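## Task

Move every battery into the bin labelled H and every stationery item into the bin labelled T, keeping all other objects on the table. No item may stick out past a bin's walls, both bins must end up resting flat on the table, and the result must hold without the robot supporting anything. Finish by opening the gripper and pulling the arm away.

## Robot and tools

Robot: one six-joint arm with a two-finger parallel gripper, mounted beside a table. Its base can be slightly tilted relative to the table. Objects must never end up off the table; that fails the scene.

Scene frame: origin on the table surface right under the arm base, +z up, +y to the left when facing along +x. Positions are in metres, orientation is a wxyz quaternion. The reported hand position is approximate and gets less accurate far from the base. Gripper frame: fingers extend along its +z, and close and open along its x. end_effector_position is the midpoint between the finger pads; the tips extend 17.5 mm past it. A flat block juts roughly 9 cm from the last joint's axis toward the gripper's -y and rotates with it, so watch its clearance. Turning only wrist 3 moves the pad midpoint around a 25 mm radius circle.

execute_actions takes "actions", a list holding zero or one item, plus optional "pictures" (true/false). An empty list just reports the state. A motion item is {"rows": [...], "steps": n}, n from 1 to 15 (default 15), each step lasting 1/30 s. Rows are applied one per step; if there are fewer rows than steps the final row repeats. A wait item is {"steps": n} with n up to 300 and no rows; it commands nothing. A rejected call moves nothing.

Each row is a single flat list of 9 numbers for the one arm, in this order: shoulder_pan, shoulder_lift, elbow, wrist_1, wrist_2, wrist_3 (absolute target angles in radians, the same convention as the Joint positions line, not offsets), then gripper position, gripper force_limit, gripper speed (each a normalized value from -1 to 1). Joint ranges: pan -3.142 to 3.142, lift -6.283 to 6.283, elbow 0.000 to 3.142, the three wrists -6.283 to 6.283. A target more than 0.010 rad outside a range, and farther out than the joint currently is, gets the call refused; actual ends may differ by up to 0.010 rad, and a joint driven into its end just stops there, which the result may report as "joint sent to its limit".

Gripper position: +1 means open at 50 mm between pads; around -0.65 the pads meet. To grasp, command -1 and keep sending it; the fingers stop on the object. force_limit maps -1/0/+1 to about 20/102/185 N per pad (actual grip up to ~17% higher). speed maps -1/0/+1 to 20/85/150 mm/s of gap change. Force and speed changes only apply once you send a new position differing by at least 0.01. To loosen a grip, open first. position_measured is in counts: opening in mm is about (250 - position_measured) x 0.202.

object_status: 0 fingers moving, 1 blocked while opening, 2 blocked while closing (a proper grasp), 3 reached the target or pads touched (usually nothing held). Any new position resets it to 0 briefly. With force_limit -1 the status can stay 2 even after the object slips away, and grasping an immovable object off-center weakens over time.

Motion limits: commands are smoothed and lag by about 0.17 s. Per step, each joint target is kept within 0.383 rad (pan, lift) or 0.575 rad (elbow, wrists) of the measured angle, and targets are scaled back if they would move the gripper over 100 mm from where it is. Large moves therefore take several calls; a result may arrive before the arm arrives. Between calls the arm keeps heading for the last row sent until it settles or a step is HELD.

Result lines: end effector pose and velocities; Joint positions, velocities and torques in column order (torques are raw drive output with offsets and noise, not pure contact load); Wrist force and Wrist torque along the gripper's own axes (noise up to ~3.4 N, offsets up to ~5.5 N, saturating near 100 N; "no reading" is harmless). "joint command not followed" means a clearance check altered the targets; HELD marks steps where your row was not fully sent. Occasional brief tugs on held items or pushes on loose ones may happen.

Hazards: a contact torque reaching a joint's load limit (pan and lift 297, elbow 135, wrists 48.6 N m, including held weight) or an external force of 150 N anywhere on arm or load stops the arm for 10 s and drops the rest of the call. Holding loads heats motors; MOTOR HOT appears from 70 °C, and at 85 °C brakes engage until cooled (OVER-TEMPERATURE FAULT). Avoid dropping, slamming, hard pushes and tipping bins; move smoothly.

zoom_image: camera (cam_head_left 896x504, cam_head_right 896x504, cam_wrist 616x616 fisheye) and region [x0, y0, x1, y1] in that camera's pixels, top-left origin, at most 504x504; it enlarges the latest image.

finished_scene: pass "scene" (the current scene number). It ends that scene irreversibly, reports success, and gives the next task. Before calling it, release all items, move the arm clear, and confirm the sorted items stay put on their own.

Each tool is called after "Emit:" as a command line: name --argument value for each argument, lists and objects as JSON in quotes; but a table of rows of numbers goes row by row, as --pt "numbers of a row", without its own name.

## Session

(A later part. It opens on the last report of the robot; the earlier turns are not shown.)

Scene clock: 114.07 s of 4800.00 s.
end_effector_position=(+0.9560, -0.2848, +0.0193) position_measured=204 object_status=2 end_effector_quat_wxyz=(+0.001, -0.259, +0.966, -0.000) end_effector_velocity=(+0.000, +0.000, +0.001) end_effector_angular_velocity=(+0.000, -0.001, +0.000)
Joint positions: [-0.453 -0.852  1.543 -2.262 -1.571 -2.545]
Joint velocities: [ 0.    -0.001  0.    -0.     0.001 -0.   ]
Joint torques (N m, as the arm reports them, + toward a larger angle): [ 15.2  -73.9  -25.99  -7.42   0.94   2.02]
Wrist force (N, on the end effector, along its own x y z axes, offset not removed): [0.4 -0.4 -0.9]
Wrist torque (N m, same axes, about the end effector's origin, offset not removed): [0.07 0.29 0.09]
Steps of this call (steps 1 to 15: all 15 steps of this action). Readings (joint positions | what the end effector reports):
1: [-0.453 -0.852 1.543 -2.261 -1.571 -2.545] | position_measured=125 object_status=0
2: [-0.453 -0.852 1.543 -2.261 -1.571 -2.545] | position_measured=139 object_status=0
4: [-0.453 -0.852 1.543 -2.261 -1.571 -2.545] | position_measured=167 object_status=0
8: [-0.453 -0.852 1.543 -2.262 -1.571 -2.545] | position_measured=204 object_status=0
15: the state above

Emit:
execute_actions --actions '[{"rows":[[-0.453,-0.9286,1.5268,-2.169,-1.571,-2.6,-1,-0.8,0]],"steps":10}]' --pictures false

Emit:
execute_actions --actions '[{"rows":[[-0.5197,-1.1091,1.836,-2.2977,-1.571,-3.509,-1,-0.8,0]]}]' --pictures false

Emit:
execute_actions --actions '[{"steps":15}]'

Scene clock: 118.87 s of 4800.00 s.
end_effector_position=(+0.9534, -0.2824, +0.0842) position_measured=204 object_status=2 end_effector_quat_wxyz=(+0.002, -0.283, +0.959, -0.001) end_effector_velocity=(-0.007, +0.005, +0.061) end_effector_angular_velocity=(+0.003, +0.005, +0.046)
Joint positions: [-0.453 -0.921  1.528 -2.178 -1.571 -2.595]
Joint velocities: [ 0.    -0.067 -0.012  0.084  0.001 -0.045]
Joint torques (N m, as the arm reports them, + toward a larger angle): [  17.64 -101.56  -49.27   -3.68    0.2    -1.55]
Wrist force (N, on the end effector, along its own x y z axes, offset not removed): [-2.3 -4.1 -0.3]
Wrist torque (N m, same axes, about the end effector's origin, offset not removed): [-0.69 0.73 0.29]
Steps of this call (steps 1 to 15: the robot went on to your last target; steps 16 to 90: nothing new was sent; then 1.47 s passed at rest; steps 91 to 100: all 10 steps of this action). Readings (joint positions | what the end effector reports):
91: [-0.453 -0.852 1.543 -2.262 -1.571 -2.545] | position_measured=204 object_status=2
92: [-0.453 -0.855 1.542 -2.258 -1.571 -2.548] | position_measured=204 object_status=2
94: [-0.453 -0.883 1.536 -2.226 -1.571 -2.569] | position_measured=204 object_status=2
98: [-0.453 -0.915 1.529 -2.186 -1.571 -2.591] | position_measured=204 object_status=2
100: the state above

Scene clock: 119.37 s of 4800.00 s.
end_effector_position=(+0.8285, -0.2616, +0.0914) position_measured=204 object_status=2 end_effector_quat_wxyz=(+0.001, -0.613, +0.790, -0.002) end_effector_velocity=(-0.047, +0.034, -0.007) end_effector_angular_velocity=(+0.003, +0.012, +0.910)
Joint positions: [-0.518 -1.103  1.824 -2.294 -1.571 -3.406]
Joint velocities: [-0.019 -0.059  0.108 -0.037  0.    -0.928]
Joint torques (N m, as the arm reports them, + toward a larger angle): [-17.24 -86.47 -27.22  -7.74  -1.08   2.51]
Wrist force (N, on the end effector, along its own x y z axes, offset not removed): [-2.5 2.7 2.5]
Wrist torque (N m, same axes, about the end effector's origin, offset not removed): [0.57 0.90 0.16]
Steps of this call (steps 1 to 15: all 15 steps of this action). Readings (joint positions | what the end effector reports):
1: [-0.453 -0.923 1.528 -2.176 -1.571 -2.596] | position_measured=204 object_status=2
2: [-0.456 -0.928 1.531 -2.178 -1.571 -2.601] | position_measured=204 object_status=2
4: [-0.475 -0.971 1.583 -2.210 -1.571 -2.656] | position_measured=204 object_status=2
8: [-0.502 -1.056 1.735 -2.264 -1.571 -2.921] | position_measured=204 object_status=2
15: the state above

Scene clock: 119.87 s of 4800.00 s.
end_effector_position=(+0.8233, -0.2579, +0.0906) position_measured=204 object_status=2 end_effector_quat_wxyz=(+0.001, -0.652, +0.758, -0.001) end_effector_velocity=(-0.001, -0.000, +0.000) end_effector_angular_velocity=(-0.000, +0.000, +0.008)
Joint positions: [-0.52  -1.109  1.836 -2.298 -1.571 -3.508]
Joint velocities: [-0.001 -0.001  0.001  0.    -0.001 -0.009]
Joint torques (N m, as the arm reports them, + toward a larger angle): [-18.39 -91.2  -26.27  -7.68  -2.1   -1.59]
Wrist force (N, on the end effector, along its own x y z axes, offset not removed): [1.7 1.6 3.9]
Wrist torque (N m, same axes, about the end effector's origin, offset not removed): [0.50 0.04 0.12]
Steps of this call (steps 1 to 15: the robot went on to your last target). Readings (joint positions | what the end effector reports):
1: [-0.518 -1.104 1.827 -2.295 -1.571 -3.433] | position_measured=204 object_status=2
2: [-0.519 -1.106 1.829 -2.295 -1.571 -3.453] | position_measured=204 object_status=2
4: [-0.519 -1.107 1.832 -2.296 -1.571 -3.478] | position_measured=204 object_status=2
8: [-0.519 -1.109 1.835 -2.297 -1.571 -3.500] | position_measured=204 object_status=2
15: the state above

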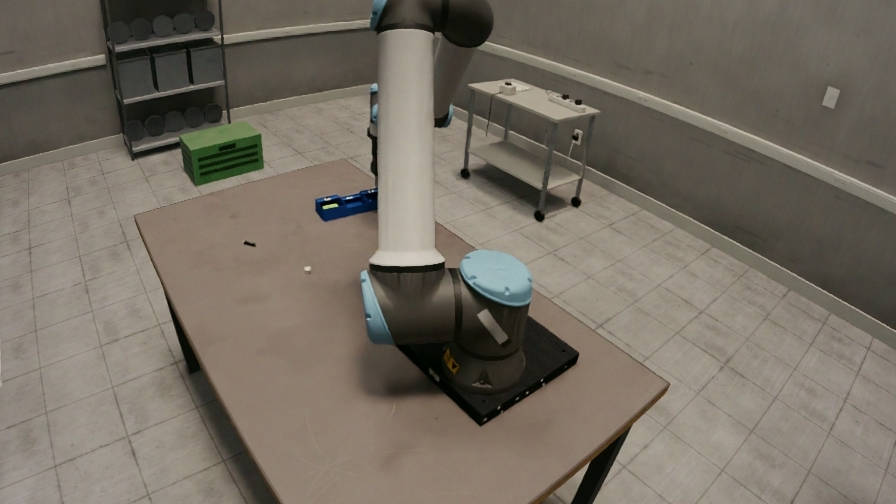

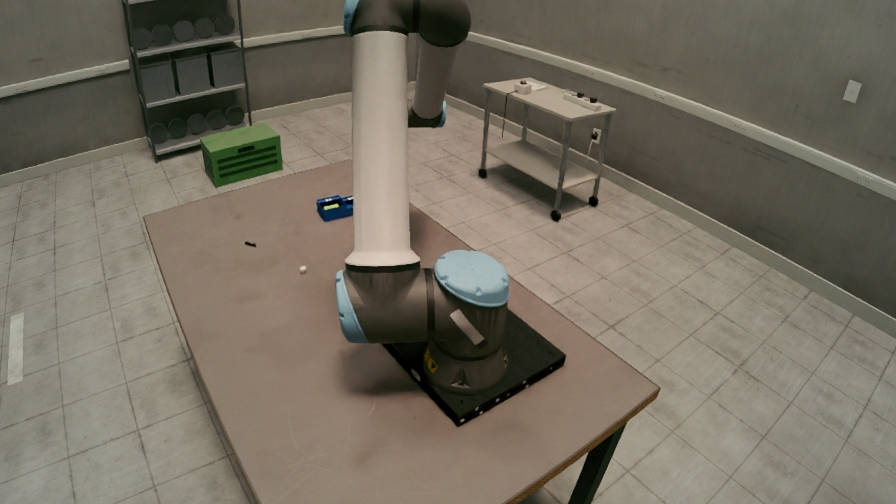

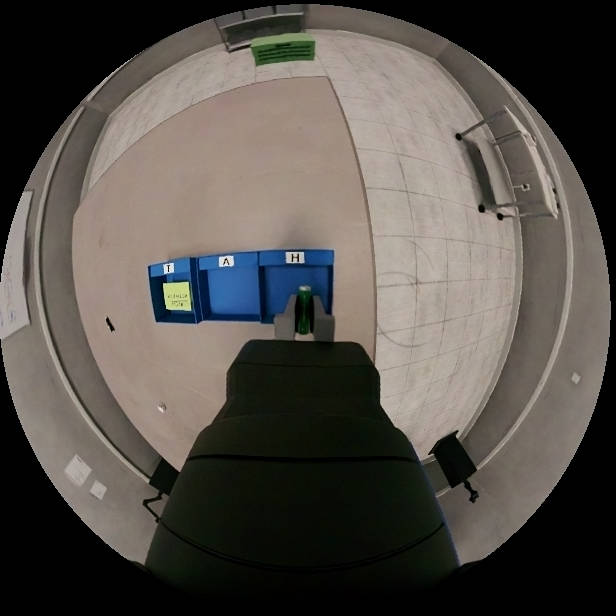

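Emit:
execute_actions --actions '[{"rows":[[-0.5197,-1.1016,1.8236,-2.2928,-1.571,-3.509,-1,-0.8,0],[-0.5197,-1.1016,1.8236,-2.2928,-1.571,-3.509,-1,-0.8,0],[-0.5197,-1.0263,1.8495,-2.394,-1.571,-3.509,-1,-0.8,0]]}]' --pictures false

Emit:
execute_actions --actions '[{"rows":[[-0.5197,-1.0263,1.8495,-2.394,-1.571,-3.509,-1,-0.8,0],[-0.5197,-1.0263,1.8495,-2.394,-1.571,-3.509,-1,-0.8,0],[-0.5197,-1.0263,1.8495,-2.394,-1.571,-3.509,-1,-0.8,0],[-0.5197,-1.0263,1.8495,-2.394,-1.571,-3.509,-0.15,-0.8,0]],"steps":10}]' --pictures false

Emit:
execute_actions --actions '[{"rows":[[-0.5197,-1.1016,1.8236,-2.2928,-1.571,-3.509,-0.15,-0.8,0]],"steps":10}]' --pictures false

Emit:
execute_actions --actions '[{"rows":[[0.049,-1.1091,1.836,-2.2977,-1.571,-3.693,0.7,-0.8,0]]}]' --pictures false

Emit:
execute_actions --actions '[{"steps":33}]'

Scene clock: 130.43 s of 4800.00 s.
end_effector_position=(+0.8285, -0.2608, +0.0293) position_measured=204 object_status=2 end_effector_quat_wxyz=(+0.001, -0.652, +0.758, -0.001) end_effector_velocity=(+0.002, -0.001, -0.021) end_effector_angular_velocity=(-0.002, -0.003, +0.000)
Joint positions: [-0.52  -1.029  1.849 -2.39  -1.571 -3.509]
Joint velocities: [ 0.001  0.027  0.005 -0.036 -0.     0.   ]
Joint torques (N m, as the arm reports them, + toward a larger angle): [-13.73 -62.07 -22.03  -7.13  -2.37  -1.78]
Wrist force (N, on the end effector, along its own x y z axes, offset not removed): [-0.3 0.3 3.9]
Wrist torque (N m, same axes, about the end effector's origin, offset not removed): [0.19 0.45 0.00]
Steps of this call (steps 1 to 15: the robot went on to your last target; steps 16 to 90: nothing new was sent; then 7.07 s passed at rest; steps 91 to 105: all 15 steps of this action). Readings (joint positions | what the end effector reports):
91: [-0.520 -1.109 1.836 -2.298 -1.571 -3.509] | position_measured=204 object_status=2
92: [-0.520 -1.108 1.835 -2.297 -1.571 -3.509] | position_measured=204 object_status=2
94: [-0.520 -1.102 1.833 -2.299 -1.571 -3.509] | position_measured=204 object_status=2
98: [-0.520 -1.052 1.844 -2.360 -1.571 -3.509] | position_measured=204 object_status=2
105: the state above

Scene clock: 130.77 s of 4800.00 s.
end_effector_position=(+0.8286, -0.2609, +0.0270) position_measured=175 object_status=0 end_effector_quat_wxyz=(+0.001, -0.652, +0.758, -0.001) end_effector_velocity=(-0.000, -0.000, -0.001) end_effector_angular_velocity=(-0.000, +0.000, -0.000)
Joint positions: [-0.52  -1.026  1.849 -2.394 -1.571 -3.509]
Joint velocities: [-0.     0.001  0.001 -0.002 -0.001  0.   ]
Joint torques (N m, as the arm reports them, + toward a larger angle): [-11.45 -59.88 -21.95  -7.63  -2.13  -1.63]
Wrist force (N, on the end effector, along its own x y z axes, offset not removed): [0.4 1.1 4.8]
Wrist torque (N m, same axes, about the end effector's origin, offset not removed): [0.41 0.24 0.12]
Steps of this call (steps 1 to 10: all 10 steps of this action). Readings (joint positions | what the end effector reports):
1: [-0.520 -1.029 1.849 -2.391 -1.571 -3.509] | position_measured=204 object_status=2
2: [-0.520 -1.028 1.849 -2.392 -1.571 -3.509] | position_measured=204 object_status=2
4: [-0.520 -1.027 1.849 -2.393 -1.571 -3.509] | position_measured=201 object_status=0
8: [-0.520 -1.027 1.849 -2.394 -1.571 -3.509] | position_measured=175 object_status=0
10: the state above

Scene clock: 131.10 s of 4800.00 s.
end_effector_position=(+0.8289, -0.2611, +0.0846) position_measured=175 object_status=3 end_effector_quat_wxyz=(+0.001, -0.652, +0.758, -0.001) end_effector_velocity=(-0.004, +0.002, +0.055) end_effector_angular_velocity=(+0.003, +0.004, +0.000)
Joint positions: [-0.52  -1.094  1.826 -2.303 -1.571 -3.509]
Joint velocities: [ 0.    -0.066 -0.021  0.092  0.    -0.   ]
Joint torques (N m, as the arm reports them, + toward a larger angle): [ -9.46 -84.61 -44.38  -3.01  -1.92  -1.74]
Wrist force (N, on the end effector, along its own x y z axes, offset not removed): [-3.1 -1.7 4.0]
Wrist torque (N m, same axes, about the end effector's origin, offset not removed): [-0.17 0.97 0.19]
Steps of this call (steps 1 to 10: all 10 steps of this action). Readings (joint positions | what the end effector reports):
1: [-0.520 -1.026 1.849 -2.394 -1.571 -3.509] | position_measured=175 object_status=0
2: [-0.520 -1.030 1.848 -2.390 -1.571 -3.509] | position_measured=175 object_status=0
4: [-0.520 -1.057 1.838 -2.356 -1.571 -3.509] | position_measured=175 object_status=3
8: [-0.520 -1.088 1.828 -2.312 -1.571 -3.509] | position_measured=175 object_status=3
10: the state above

Scene clock: 131.60 s of 4800.00 s.
end_effector_position=(+0.8644, -0.0373, +0.0892) position_measured=48 object_status=0 end_effector_quat_wxyz=(-0.001, +0.777, -0.630, +0.002) end_effector_velocity=(+0.015, +0.514, +0.004) end_effector_angular_velocity=(-0.002, +0.000, +0.752)
Joint positions: [-0.261 -1.104  1.831 -2.299 -1.571 -3.609]
Joint velocities: [ 0.588 -0.012  0.011  0.001  0.001 -0.164]
Joint torques (N m, as the arm reports them, + toward a larger angle): [ 25.45 -90.32 -24.71  -3.51   1.6   -1.72]
Wrist force (N, on the end effector, along its own x y z axes, offset not removed): [0.2 -3.6 5.0]
Wrist torque (N m, same axes, about the end effector's origin, offset not removed): [-0.58 0.39 0.09]
Steps of this call (steps 1 to 15: all 15 steps of this action). Readings (joint positions | what the end effector reports):
1: [-0.520 -1.096 1.825 -2.300 -1.571 -3.509] | position_measured=173 object_status=0
2: [-0.516 -1.097 1.825 -2.299 -1.571 -3.513] | position_measured=159 object_status=0
4: [-0.479 -1.098 1.826 -2.299 -1.571 -3.533] | position_measured=131 object_status=0
8: [-0.400 -1.101 1.828 -2.299 -1.571 -3.566] | position_measured=75 object_status=0
15: the state above

Scene clock: 132.70 s of 4800.00 s.
end_effector_position=(+0.8303, +0.2300, +0.0907) position_measured=48 object_status=3 end_effector_quat_wxyz=(-0.001, +0.885, -0.465, +0.001) end_effector_velocity=(-0.000, +0.001, +0.000) end_effector_angular_velocity=(-0.000, -0.001, +0.002)
Joint positions: [ 0.049 -1.109  1.836 -2.298 -1.571 -3.693]
Joint velocities: [ 0.002 -0.    -0.    -0.    -0.    -0.   ]
Joint torques (N m, as the arm reports them, + toward a larger angle): [ 18.52 -91.76 -25.41  -3.44   1.13  -1.76]
Wrist force (N, on the end effector, along its own x y z axes, offset not removed): [-0.8 -2.9 4.4]
Wrist torque (N m, same axes, about the end effector's origin, offset not removed): [-0.34 0.41 0.12]
Steps of this call (steps 1 to 33: the robot went on to your last target). Readings (joint positions | what the end effector reports):
1: [-0.242 -1.104 1.831 -2.298 -1.571 -3.615] | position_measured=48 object_status=0
2: [-0.222 -1.104 1.831 -2.298 -1.571 -3.620] | position_measured=48 object_status=3
4: [-0.182 -1.105 1.832 -2.298 -1.571 -3.631] | position_measured=48 object_status=3
8: [-0.103 -1.106 1.834 -2.298 -1.571 -3.653] | position_measured=48 object_status=3
33: the state above

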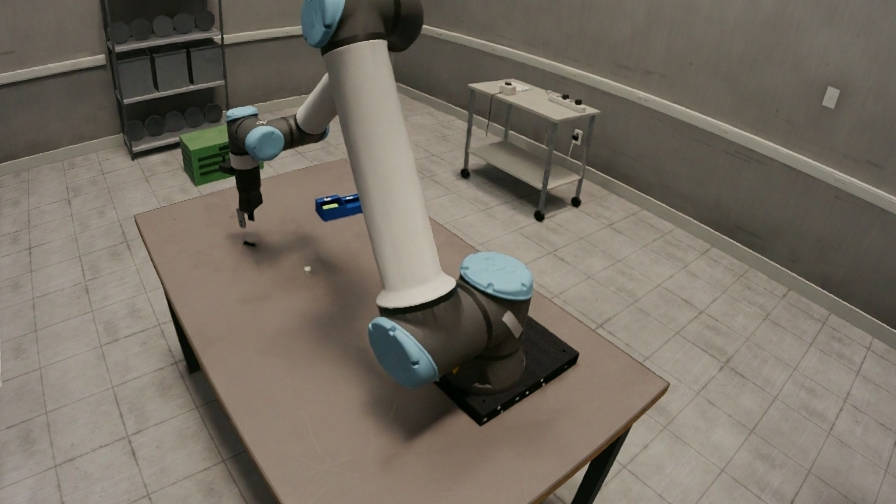

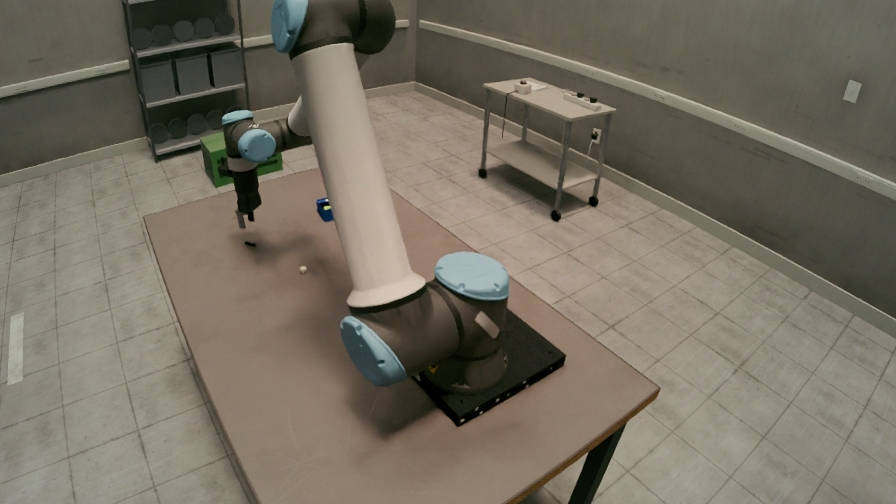

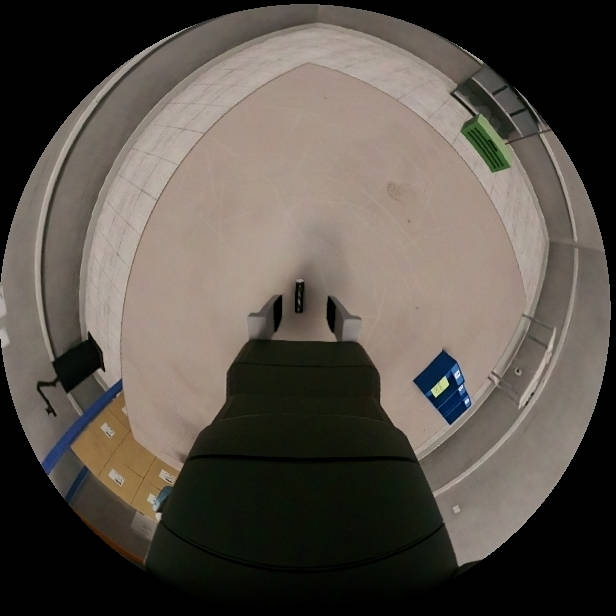

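Emit:
execute_actions --actions '[{"rows":[[0.0525,-1.032,1.8788,-2.4176,-1.571,-3.67,0.7,-0.8,0]]}]' --pictures false

Emit:
execute_actions --actions '[{"rows":[[0.0525,-1.032,1.8788,-2.4176,-1.571,-3.67,-1,-0.8,0.2]]}]' --pictures false

Scene clock: 137.73 s of 4800.00 s.
end_effector_position=(+0.8231, +0.2321, +0.0211) position_measured=48 object_status=3 end_effector_quat_wxyz=(-0.001, +0.881, -0.474, +0.001) end_effector_velocity=(-0.001, +0.001, -0.012) end_effector_angular_velocity=(+0.000, -0.004, -0.003)
Joint positions: [ 0.052 -1.034  1.878 -2.415 -1.571 -3.67 ]
Joint velocities: [ 0.001  0.014  0.007 -0.025  0.     0.004]
Joint torques (N m, as the arm reports them, + toward a larger angle): [ 19.56 -58.54 -20.78  -7.63  -2.6    1.76]
Wrist force (N, on the end effector, along its own x y z axes, offset not removed): [-1.9 -1.6 0.8]
Wrist torque (N m, same axes, about the end effector's origin, offset not removed): [-0.24 0.62 0.08]
Steps of this call (steps 1 to 15: the robot went on to your last target; steps 16 to 90: nothing new was sent; then 1.53 s passed at rest; steps 91 to 105: all 15 steps of this action). Readings (joint positions | what the end effector reports):
91: [0.049 -1.109 1.836 -2.298 -1.571 -3.693] | position_measured=48 object_status=3
92: [0.049 -1.106 1.839 -2.301 -1.571 -3.691] | position_measured=48 object_status=3
94: [0.051 -1.078 1.855 -2.340 -1.571 -3.683] | position_measured=48 object_status=3
98: [0.052 -1.046 1.872 -2.394 -1.571 -3.674] | position_measured=48 object_status=3
105: the state above

Scene clock: 138.23 s of 4800.00 s.
end_effector_position=(+0.8230, +0.2322, +0.0197) position_measured=203 object_status=0 end_effector_quat_wxyz=(-0.001, +0.881, -0.474, +0.001) end_effector_velocity=(-0.002, -0.000, -0.003) end_effector_angular_velocity=(-0.001, +0.004, +0.000)
Joint positions: [ 0.052 -1.032  1.879 -2.418 -1.571 -3.67 ]
Joint velocities: [ 0.     0.002  0.001  0.    -0.001 -0.   ]
Joint torques (N m, as the arm reports them, + toward a larger angle): [ 19.68 -56.15 -21.05  -7.41  -2.62   2.01]
Wrist force (N, on the end effector, along its own x y z axes, offset not removed): [-2.8 -3.9 4.7]
Wrist torque (N m, same axes, about the end effector's origin, offset not removed): [-0.63 0.74 0.00]
Steps of this call (steps 1 to 15: all 15 steps of this action). Readings (joint positions | what the end effector reports):
1: [0.052 -1.033 1.878 -2.416 -1.571 -3.670] | position_measured=50 object_status=0
2: [0.052 -1.033 1.878 -2.416 -1.571 -3.670] | position_measured=66 object_status=0
4: [0.052 -1.033 1.879 -2.417 -1.571 -3.670] | position_measured=99 object_status=0
8: [0.052 -1.032 1.879 -2.417 -1.571 -3.670] | position_measured=163 object_status=0
15: the state above

Emit:
execute_actions --actions '[{"rows":[[0.0525,-1.1091,1.836,-2.2977,-1.571,-3.67,-1,-0.8,0.2]],"steps":8}]' --pictures false

Emit:
execute_actions --actions '[{"rows":[[-0.491,-1.1091,1.836,-2.2977,-1.571,-3.48,-1,-0.8,0.2]]}]' --pictures false

Emit:
execute_actions --actions '[{"steps":30}]'

Scene clock: 142.27 s of 4800.00 s.
end_effector_position=(+0.8300, +0.2326, +0.0784) position_measured=203 object_status=2 end_effector_quat_wxyz=(-0.001, +0.881, -0.474, +0.002) end_effector_velocity=(-0.000, -0.000, +0.113) end_effector_angular_velocity=(-0.001, +0.018, -0.001)
Joint positions: [ 0.053 -1.095  1.843 -2.321 -1.571 -3.67 ]
Joint velocities: [-0.    -0.126 -0.065  0.21   0.     0.001]
Joint torques (N m, as the arm reports them, + toward a larger angle): [ 17.94 -78.02 -41.16  -3.61  -2.33   2.12]
Wrist force (N, on the end effector, along its own x y z axes, offset not removed): [-1.3 0.4 1.6]
Wrist torque (N m, same axes, about the end effector's origin, offset not removed): [0.07 0.57 0.19]
Steps of this call (steps 1 to 15: the robot went on to your last target; steps 16 to 90: nothing new was sent; then 0.77 s passed at rest; steps 91 to 98: all 8 steps of this action). Readings (joint positions | what the end effector reports):
91: [0.053 -1.032 1.879 -2.418 -1.571 -3.670] | position_measured=203 object_status=2
92: [0.052 -1.035 1.876 -2.414 -1.571 -3.670] | position_measured=203 object_status=2
94: [0.052 -1.063 1.860 -2.375 -1.571 -3.670] | position_measured=203 object_status=2
98: the state above

Scene clock: 142.77 s of 4800.00 s.
end_effector_position=(+0.8624, +0.0087, +0.0871) position_measured=203 object_status=2 end_effector_quat_wxyz=(-0.001, +0.780, -0.626, +0.001) end_effector_velocity=(+0.006, -0.513, +0.007) end_effector_angular_velocity=(+0.004, +0.002, -0.772)
Joint positions: [-0.208 -1.105  1.838 -2.304 -1.571 -3.565]
Joint velocities: [-0.59  -0.008 -0.004  0.014  0.001  0.182]
Joint torques (N m, as the arm reports them, + toward a larger angle): [-26.6  -93.83 -46.43  -3.88  -1.95   2.66]
Wrist force (N, on the end effector, along its own x y z axes, offset not removed): [-0.6 2.8 4.0]
Wrist torque (N m, same axes, about the end effector's origin, offset not removed): [0.75 0.39 0.20]
Steps of this call (steps 1 to 15: all 15 steps of this action). Readings (joint positions | what the end effector reports):
1: [0.053 -1.099 1.841 -2.315 -1.571 -3.670] | position_measured=203 object_status=2
2: [0.049 -1.101 1.841 -2.312 -1.571 -3.666] | position_measured=203 object_status=2
4: [0.012 -1.101 1.840 -2.311 -1.571 -3.645] | position_measured=203 object_status=2
8: [-0.069 -1.103 1.839 -2.308 -1.571 -3.611] | position_measured=203 object_status=2
15: the state above

Scene clock: 143.77 s of 4800.00 s.
end_effector_position=(+0.8303, -0.2347, +0.0906) position_measured=203 object_status=2 end_effector_quat_wxyz=(+0.001, -0.652, +0.758, -0.001) end_effector_velocity=(-0.000, -0.002, +0.001) end_effector_angular_velocity=(-0.001, -0.001, -0.002)
Joint positions: [-0.491 -1.109  1.836 -2.298 -1.571 -3.48 ]
Joint velocities: [-0.002 -0.001  0.    -0.001 -0.001  0.   ]
Joint torques (N m, as the arm reports them, + toward a larger angle): [-17.76 -90.57 -48.3   -3.56  -0.6    2.23]
Wrist force (N, on the end effector, along its own x y z axes, offset not removed): [0.4 -0.8 2.9]
Wrist torque (N m, same axes, about the end effector's origin, offset not removed): [-0.10 0.26 0.03]
Steps of this call (steps 1 to 30: the robot went on to your last target). Readings (joint positions | what the end effector reports):
1: [-0.228 -1.105 1.838 -2.304 -1.571 -3.559] | position_measured=203 object_status=2
2: [-0.247 -1.106 1.838 -2.303 -1.571 -3.552] | position_measured=203 object_status=2
4: [-0.287 -1.106 1.838 -2.302 -1.571 -3.540] | position_measured=203 object_status=2
8: [-0.367 -1.107 1.837 -2.301 -1.571 -3.516] | position_measured=203 object_status=2
30: the state above

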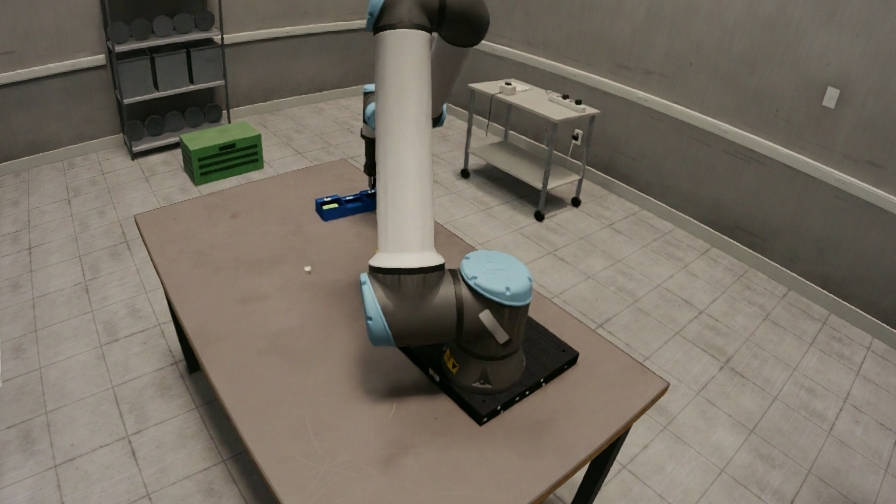

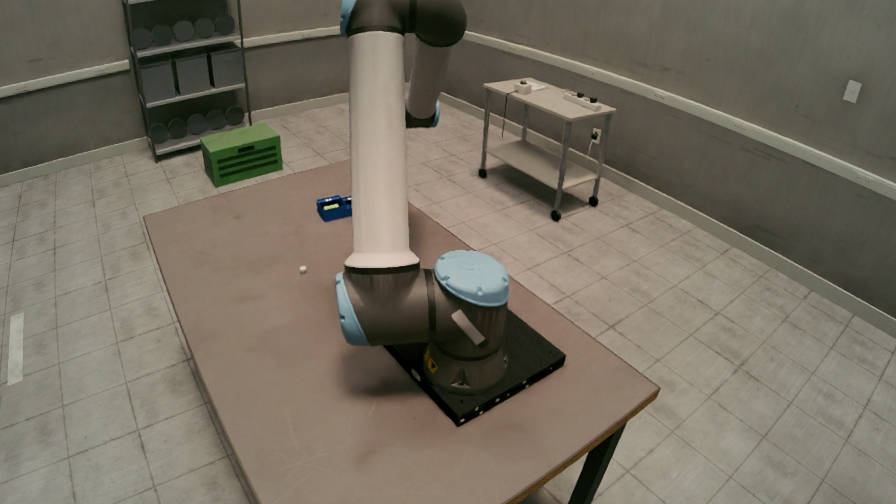

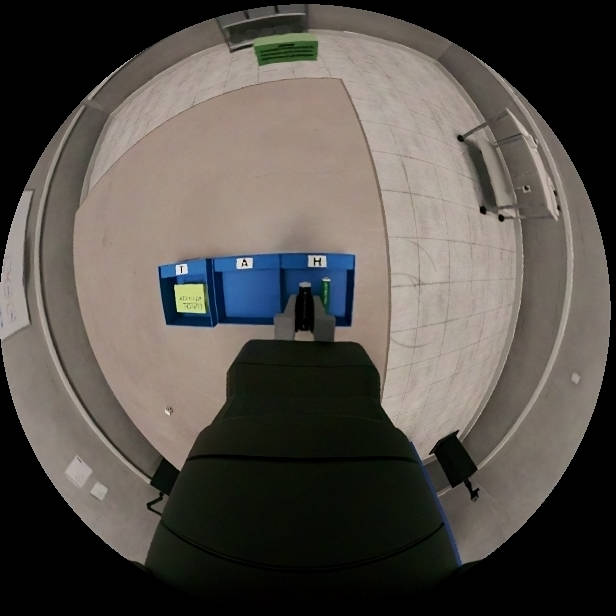

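Emit:
execute_actions --actions '[{"rows":[[-0.494,-1.0335,1.862,-2.3993,-1.571,-3.483,-1,-0.8,0.2]]}]' --pictures false

Emit:
execute_actions --actions '[{"rows":[[-0.494,-1.0335,1.862,-2.3993,-1.571,-3.483,-1,-0.8,0.2],[-0.494,-1.0335,1.862,-2.3993,-1.571,-3.483,-1,-0.8,0.2],[-0.494,-1.0335,1.862,-2.3993,-1.571,-3.483,-0.15,-0.8,0]],"steps":9}]' --pictures false

Emit:
execute_actions --actions '[{"rows":[[-0.494,-1.1091,1.836,-2.2977,-1.571,-3.483,-0.15,-0.8,0]],"steps":8}]' --pictures false

Emit:
execute_actions --actions '[{"rows":[[-0.44,-1.3,1.95,-2.22,-1.571,-3.483,-0.15,-0.8,0]]}]'

Scene clock: 151.73 s of 4800.00 s.
end_effector_position=(+0.8297, -0.2372, +0.0285) position_measured=203 object_status=2 end_effector_quat_wxyz=(+0.001, -0.652, +0.758, -0.001) end_effector_velocity=(-0.000, -0.001, -0.012) end_effector_angular_velocity=(-0.001, -0.002, +0.002)
Joint positions: [-0.494 -1.035  1.861 -2.397 -1.571 -3.483]
Joint velocities: [-0.001  0.014  0.005 -0.021 -0.001 -0.003]
Joint torques (N m, as the arm reports them, + toward a larger angle): [-17.81 -59.45 -24.36  -7.74   2.27  -1.83]
Wrist force (N, on the end effector, along its own x y z axes, offset not removed): [-2.3 2.9 -0.9]
Wrist torque (N m, same axes, about the end effector's origin, offset not removed): [0.47 0.74 0.23]
Steps of this call (steps 1 to 15: the robot went on to your last target; steps 16 to 90: nothing new was sent; then 4.47 s passed at rest; steps 91 to 105: all 15 steps of this action). Readings (joint positions | what the end effector reports):
91: [-0.491 -1.109 1.836 -2.298 -1.571 -3.480] | position_measured=203 object_status=2
92: [-0.491 -1.106 1.838 -2.301 -1.571 -3.480] | position_measured=203 object_status=2
94: [-0.492 -1.079 1.847 -2.336 -1.571 -3.481] | position_measured=203 object_status=2
98: [-0.494 -1.047 1.858 -2.380 -1.571 -3.482] | position_measured=203 object_status=2
105: the state above

Scene clock: 152.03 s of 4800.00 s.
end_effector_position=(+0.8297, -0.2373, +0.0272) position_measured=175 object_status=0 end_effector_quat_wxyz=(+0.001, -0.652, +0.758, -0.001) end_effector_velocity=(-0.000, +0.000, -0.001) end_effector_angular_velocity=(-0.000, +0.000, +0.001)
Joint positions: [-0.494 -1.034  1.862 -2.399 -1.571 -3.483]
Joint velocities: [-0.     0.001  0.001 -0.002 -0.    -0.001]
Joint torques (N m, as the arm reports them, + toward a larger angle): [-18.92 -59.36 -21.88  -7.27   2.2   -1.61]
Wrist force (N, on the end effector, along its own x y z axes, offset not removed): [-0.6 -4.9 4.0]
Wrist torque (N m, same axes, about the end effector's origin, offset not removed): [-0.69 0.55 0.23]
Steps of this call (steps 1 to 9: all 9 steps of this action). Readings (joint positions | what the end effector reports):
1: [-0.494 -1.035 1.862 -2.398 -1.571 -3.483] | position_measured=203 object_status=2
2: [-0.494 -1.034 1.862 -2.398 -1.571 -3.483] | position_measured=203 object_status=2
4: [-0.494 -1.034 1.862 -2.399 -1.571 -3.483] | position_measured=187 object_status=0
8: [-0.494 -1.034 1.862 -2.399 -1.571 -3.483] | position_measured=175 object_status=0
9: the state above

Scene clock: 152.30 s of 4800.00 s.
end_effector_position=(+0.8303, -0.2377, +0.0796) position_measured=175 object_status=3 end_effector_quat_wxyz=(+0.001, -0.652, +0.758, -0.002) end_effector_velocity=(-0.007, +0.003, +0.102) end_effector_angular_velocity=(+0.005, +0.009, +0.001)
Joint positions: [-0.494 -1.096  1.84  -2.317 -1.571 -3.483]
Joint velocities: [-0.    -0.123 -0.039  0.173 -0.    -0.001]
Joint torques (N m, as the arm reports them, + toward a larger angle): [-14.89 -77.27 -43.21  -3.6    1.92  -1.82]
Wrist force (N, on the end effector, along its own x y z axes, offset not removed): [-0.8 -1.8 0.2]
Wrist torque (N m, same axes, about the end effector's origin, offset not removed): [-0.17 0.48 0.09]
Steps of this call (steps 1 to 8: all 8 steps of this action). Readings (joint positions | what the end effector reports):
1: [-0.494 -1.034 1.862 -2.399 -1.571 -3.483] | position_measured=175 object_status=0
2: [-0.494 -1.037 1.860 -2.395 -1.571 -3.483] | position_measured=175 object_status=0
4: [-0.494 -1.064 1.851 -2.361 -1.571 -3.483] | position_measured=175 object_status=3
8: the state above

Scene clock: 152.80 s of 4800.00 s.
end_effector_position=(+0.7692, -0.1600, +0.1636) position_measured=175 object_status=3 end_effector_quat_wxyz=(+0.001, -0.672, +0.741, -0.000) end_effector_velocity=(-0.018, +0.020, +0.021) end_effector_angular_velocity=(-0.001, -0.002, +0.014)
Joint positions: [-0.442 -1.294  1.947 -2.222 -1.571 -3.483]
Joint velocities: [ 0.014 -0.054  0.029  0.024  0.    -0.001]
Joint torques (N m, as the arm reports them, + toward a larger angle): [ 19.64 -72.1  -27.01  -3.99   1.64  -1.8 ]
Wrist force (N, on the end effector, along its own x y z axes, offset not removed): [0.0 1.3 4.7]
Wrist torque (N m, same axes, about the end effector's origin, offset not removed): [0.38 0.23 0.01]
Steps of this call (steps 1 to 15: all 15 steps of this action). Readings (joint positions | what the end effector reports):
1: [-0.494 -1.099 1.839 -2.312 -1.571 -3.483] | position_measured=175 object_status=3
2: [-0.491 -1.105 1.842 -2.305 -1.571 -3.483] | position_measured=175 object_status=3
4: [-0.476 -1.151 1.871 -2.279 -1.571 -3.483] | position_measured=175 object_status=3
8: [-0.453 -1.248 1.922 -2.241 -1.571 -3.483] | position_measured=175 object_status=3
15: the state above

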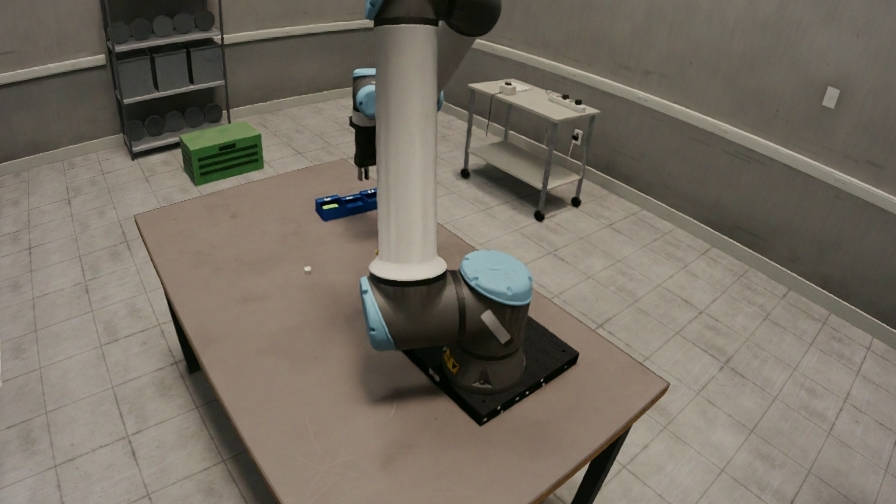

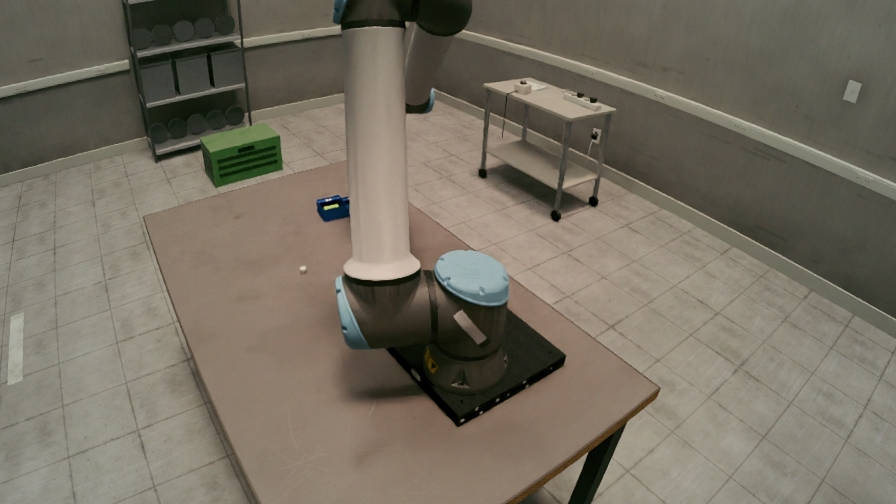

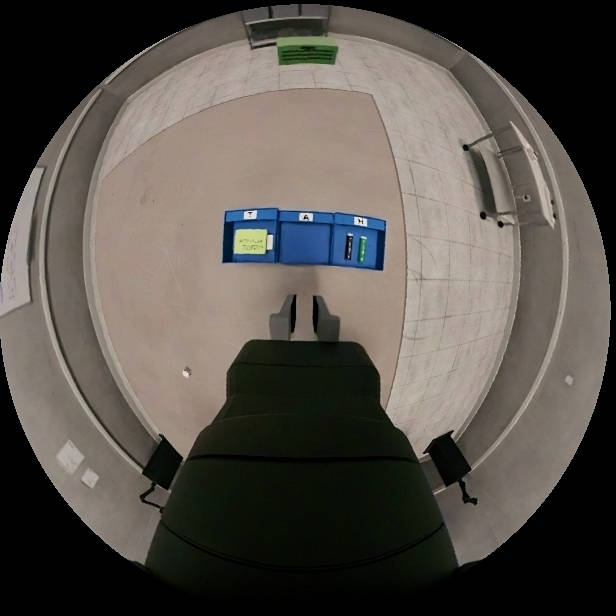

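Emit:
finished_scene --scene 1

The scene is finished: the task was done.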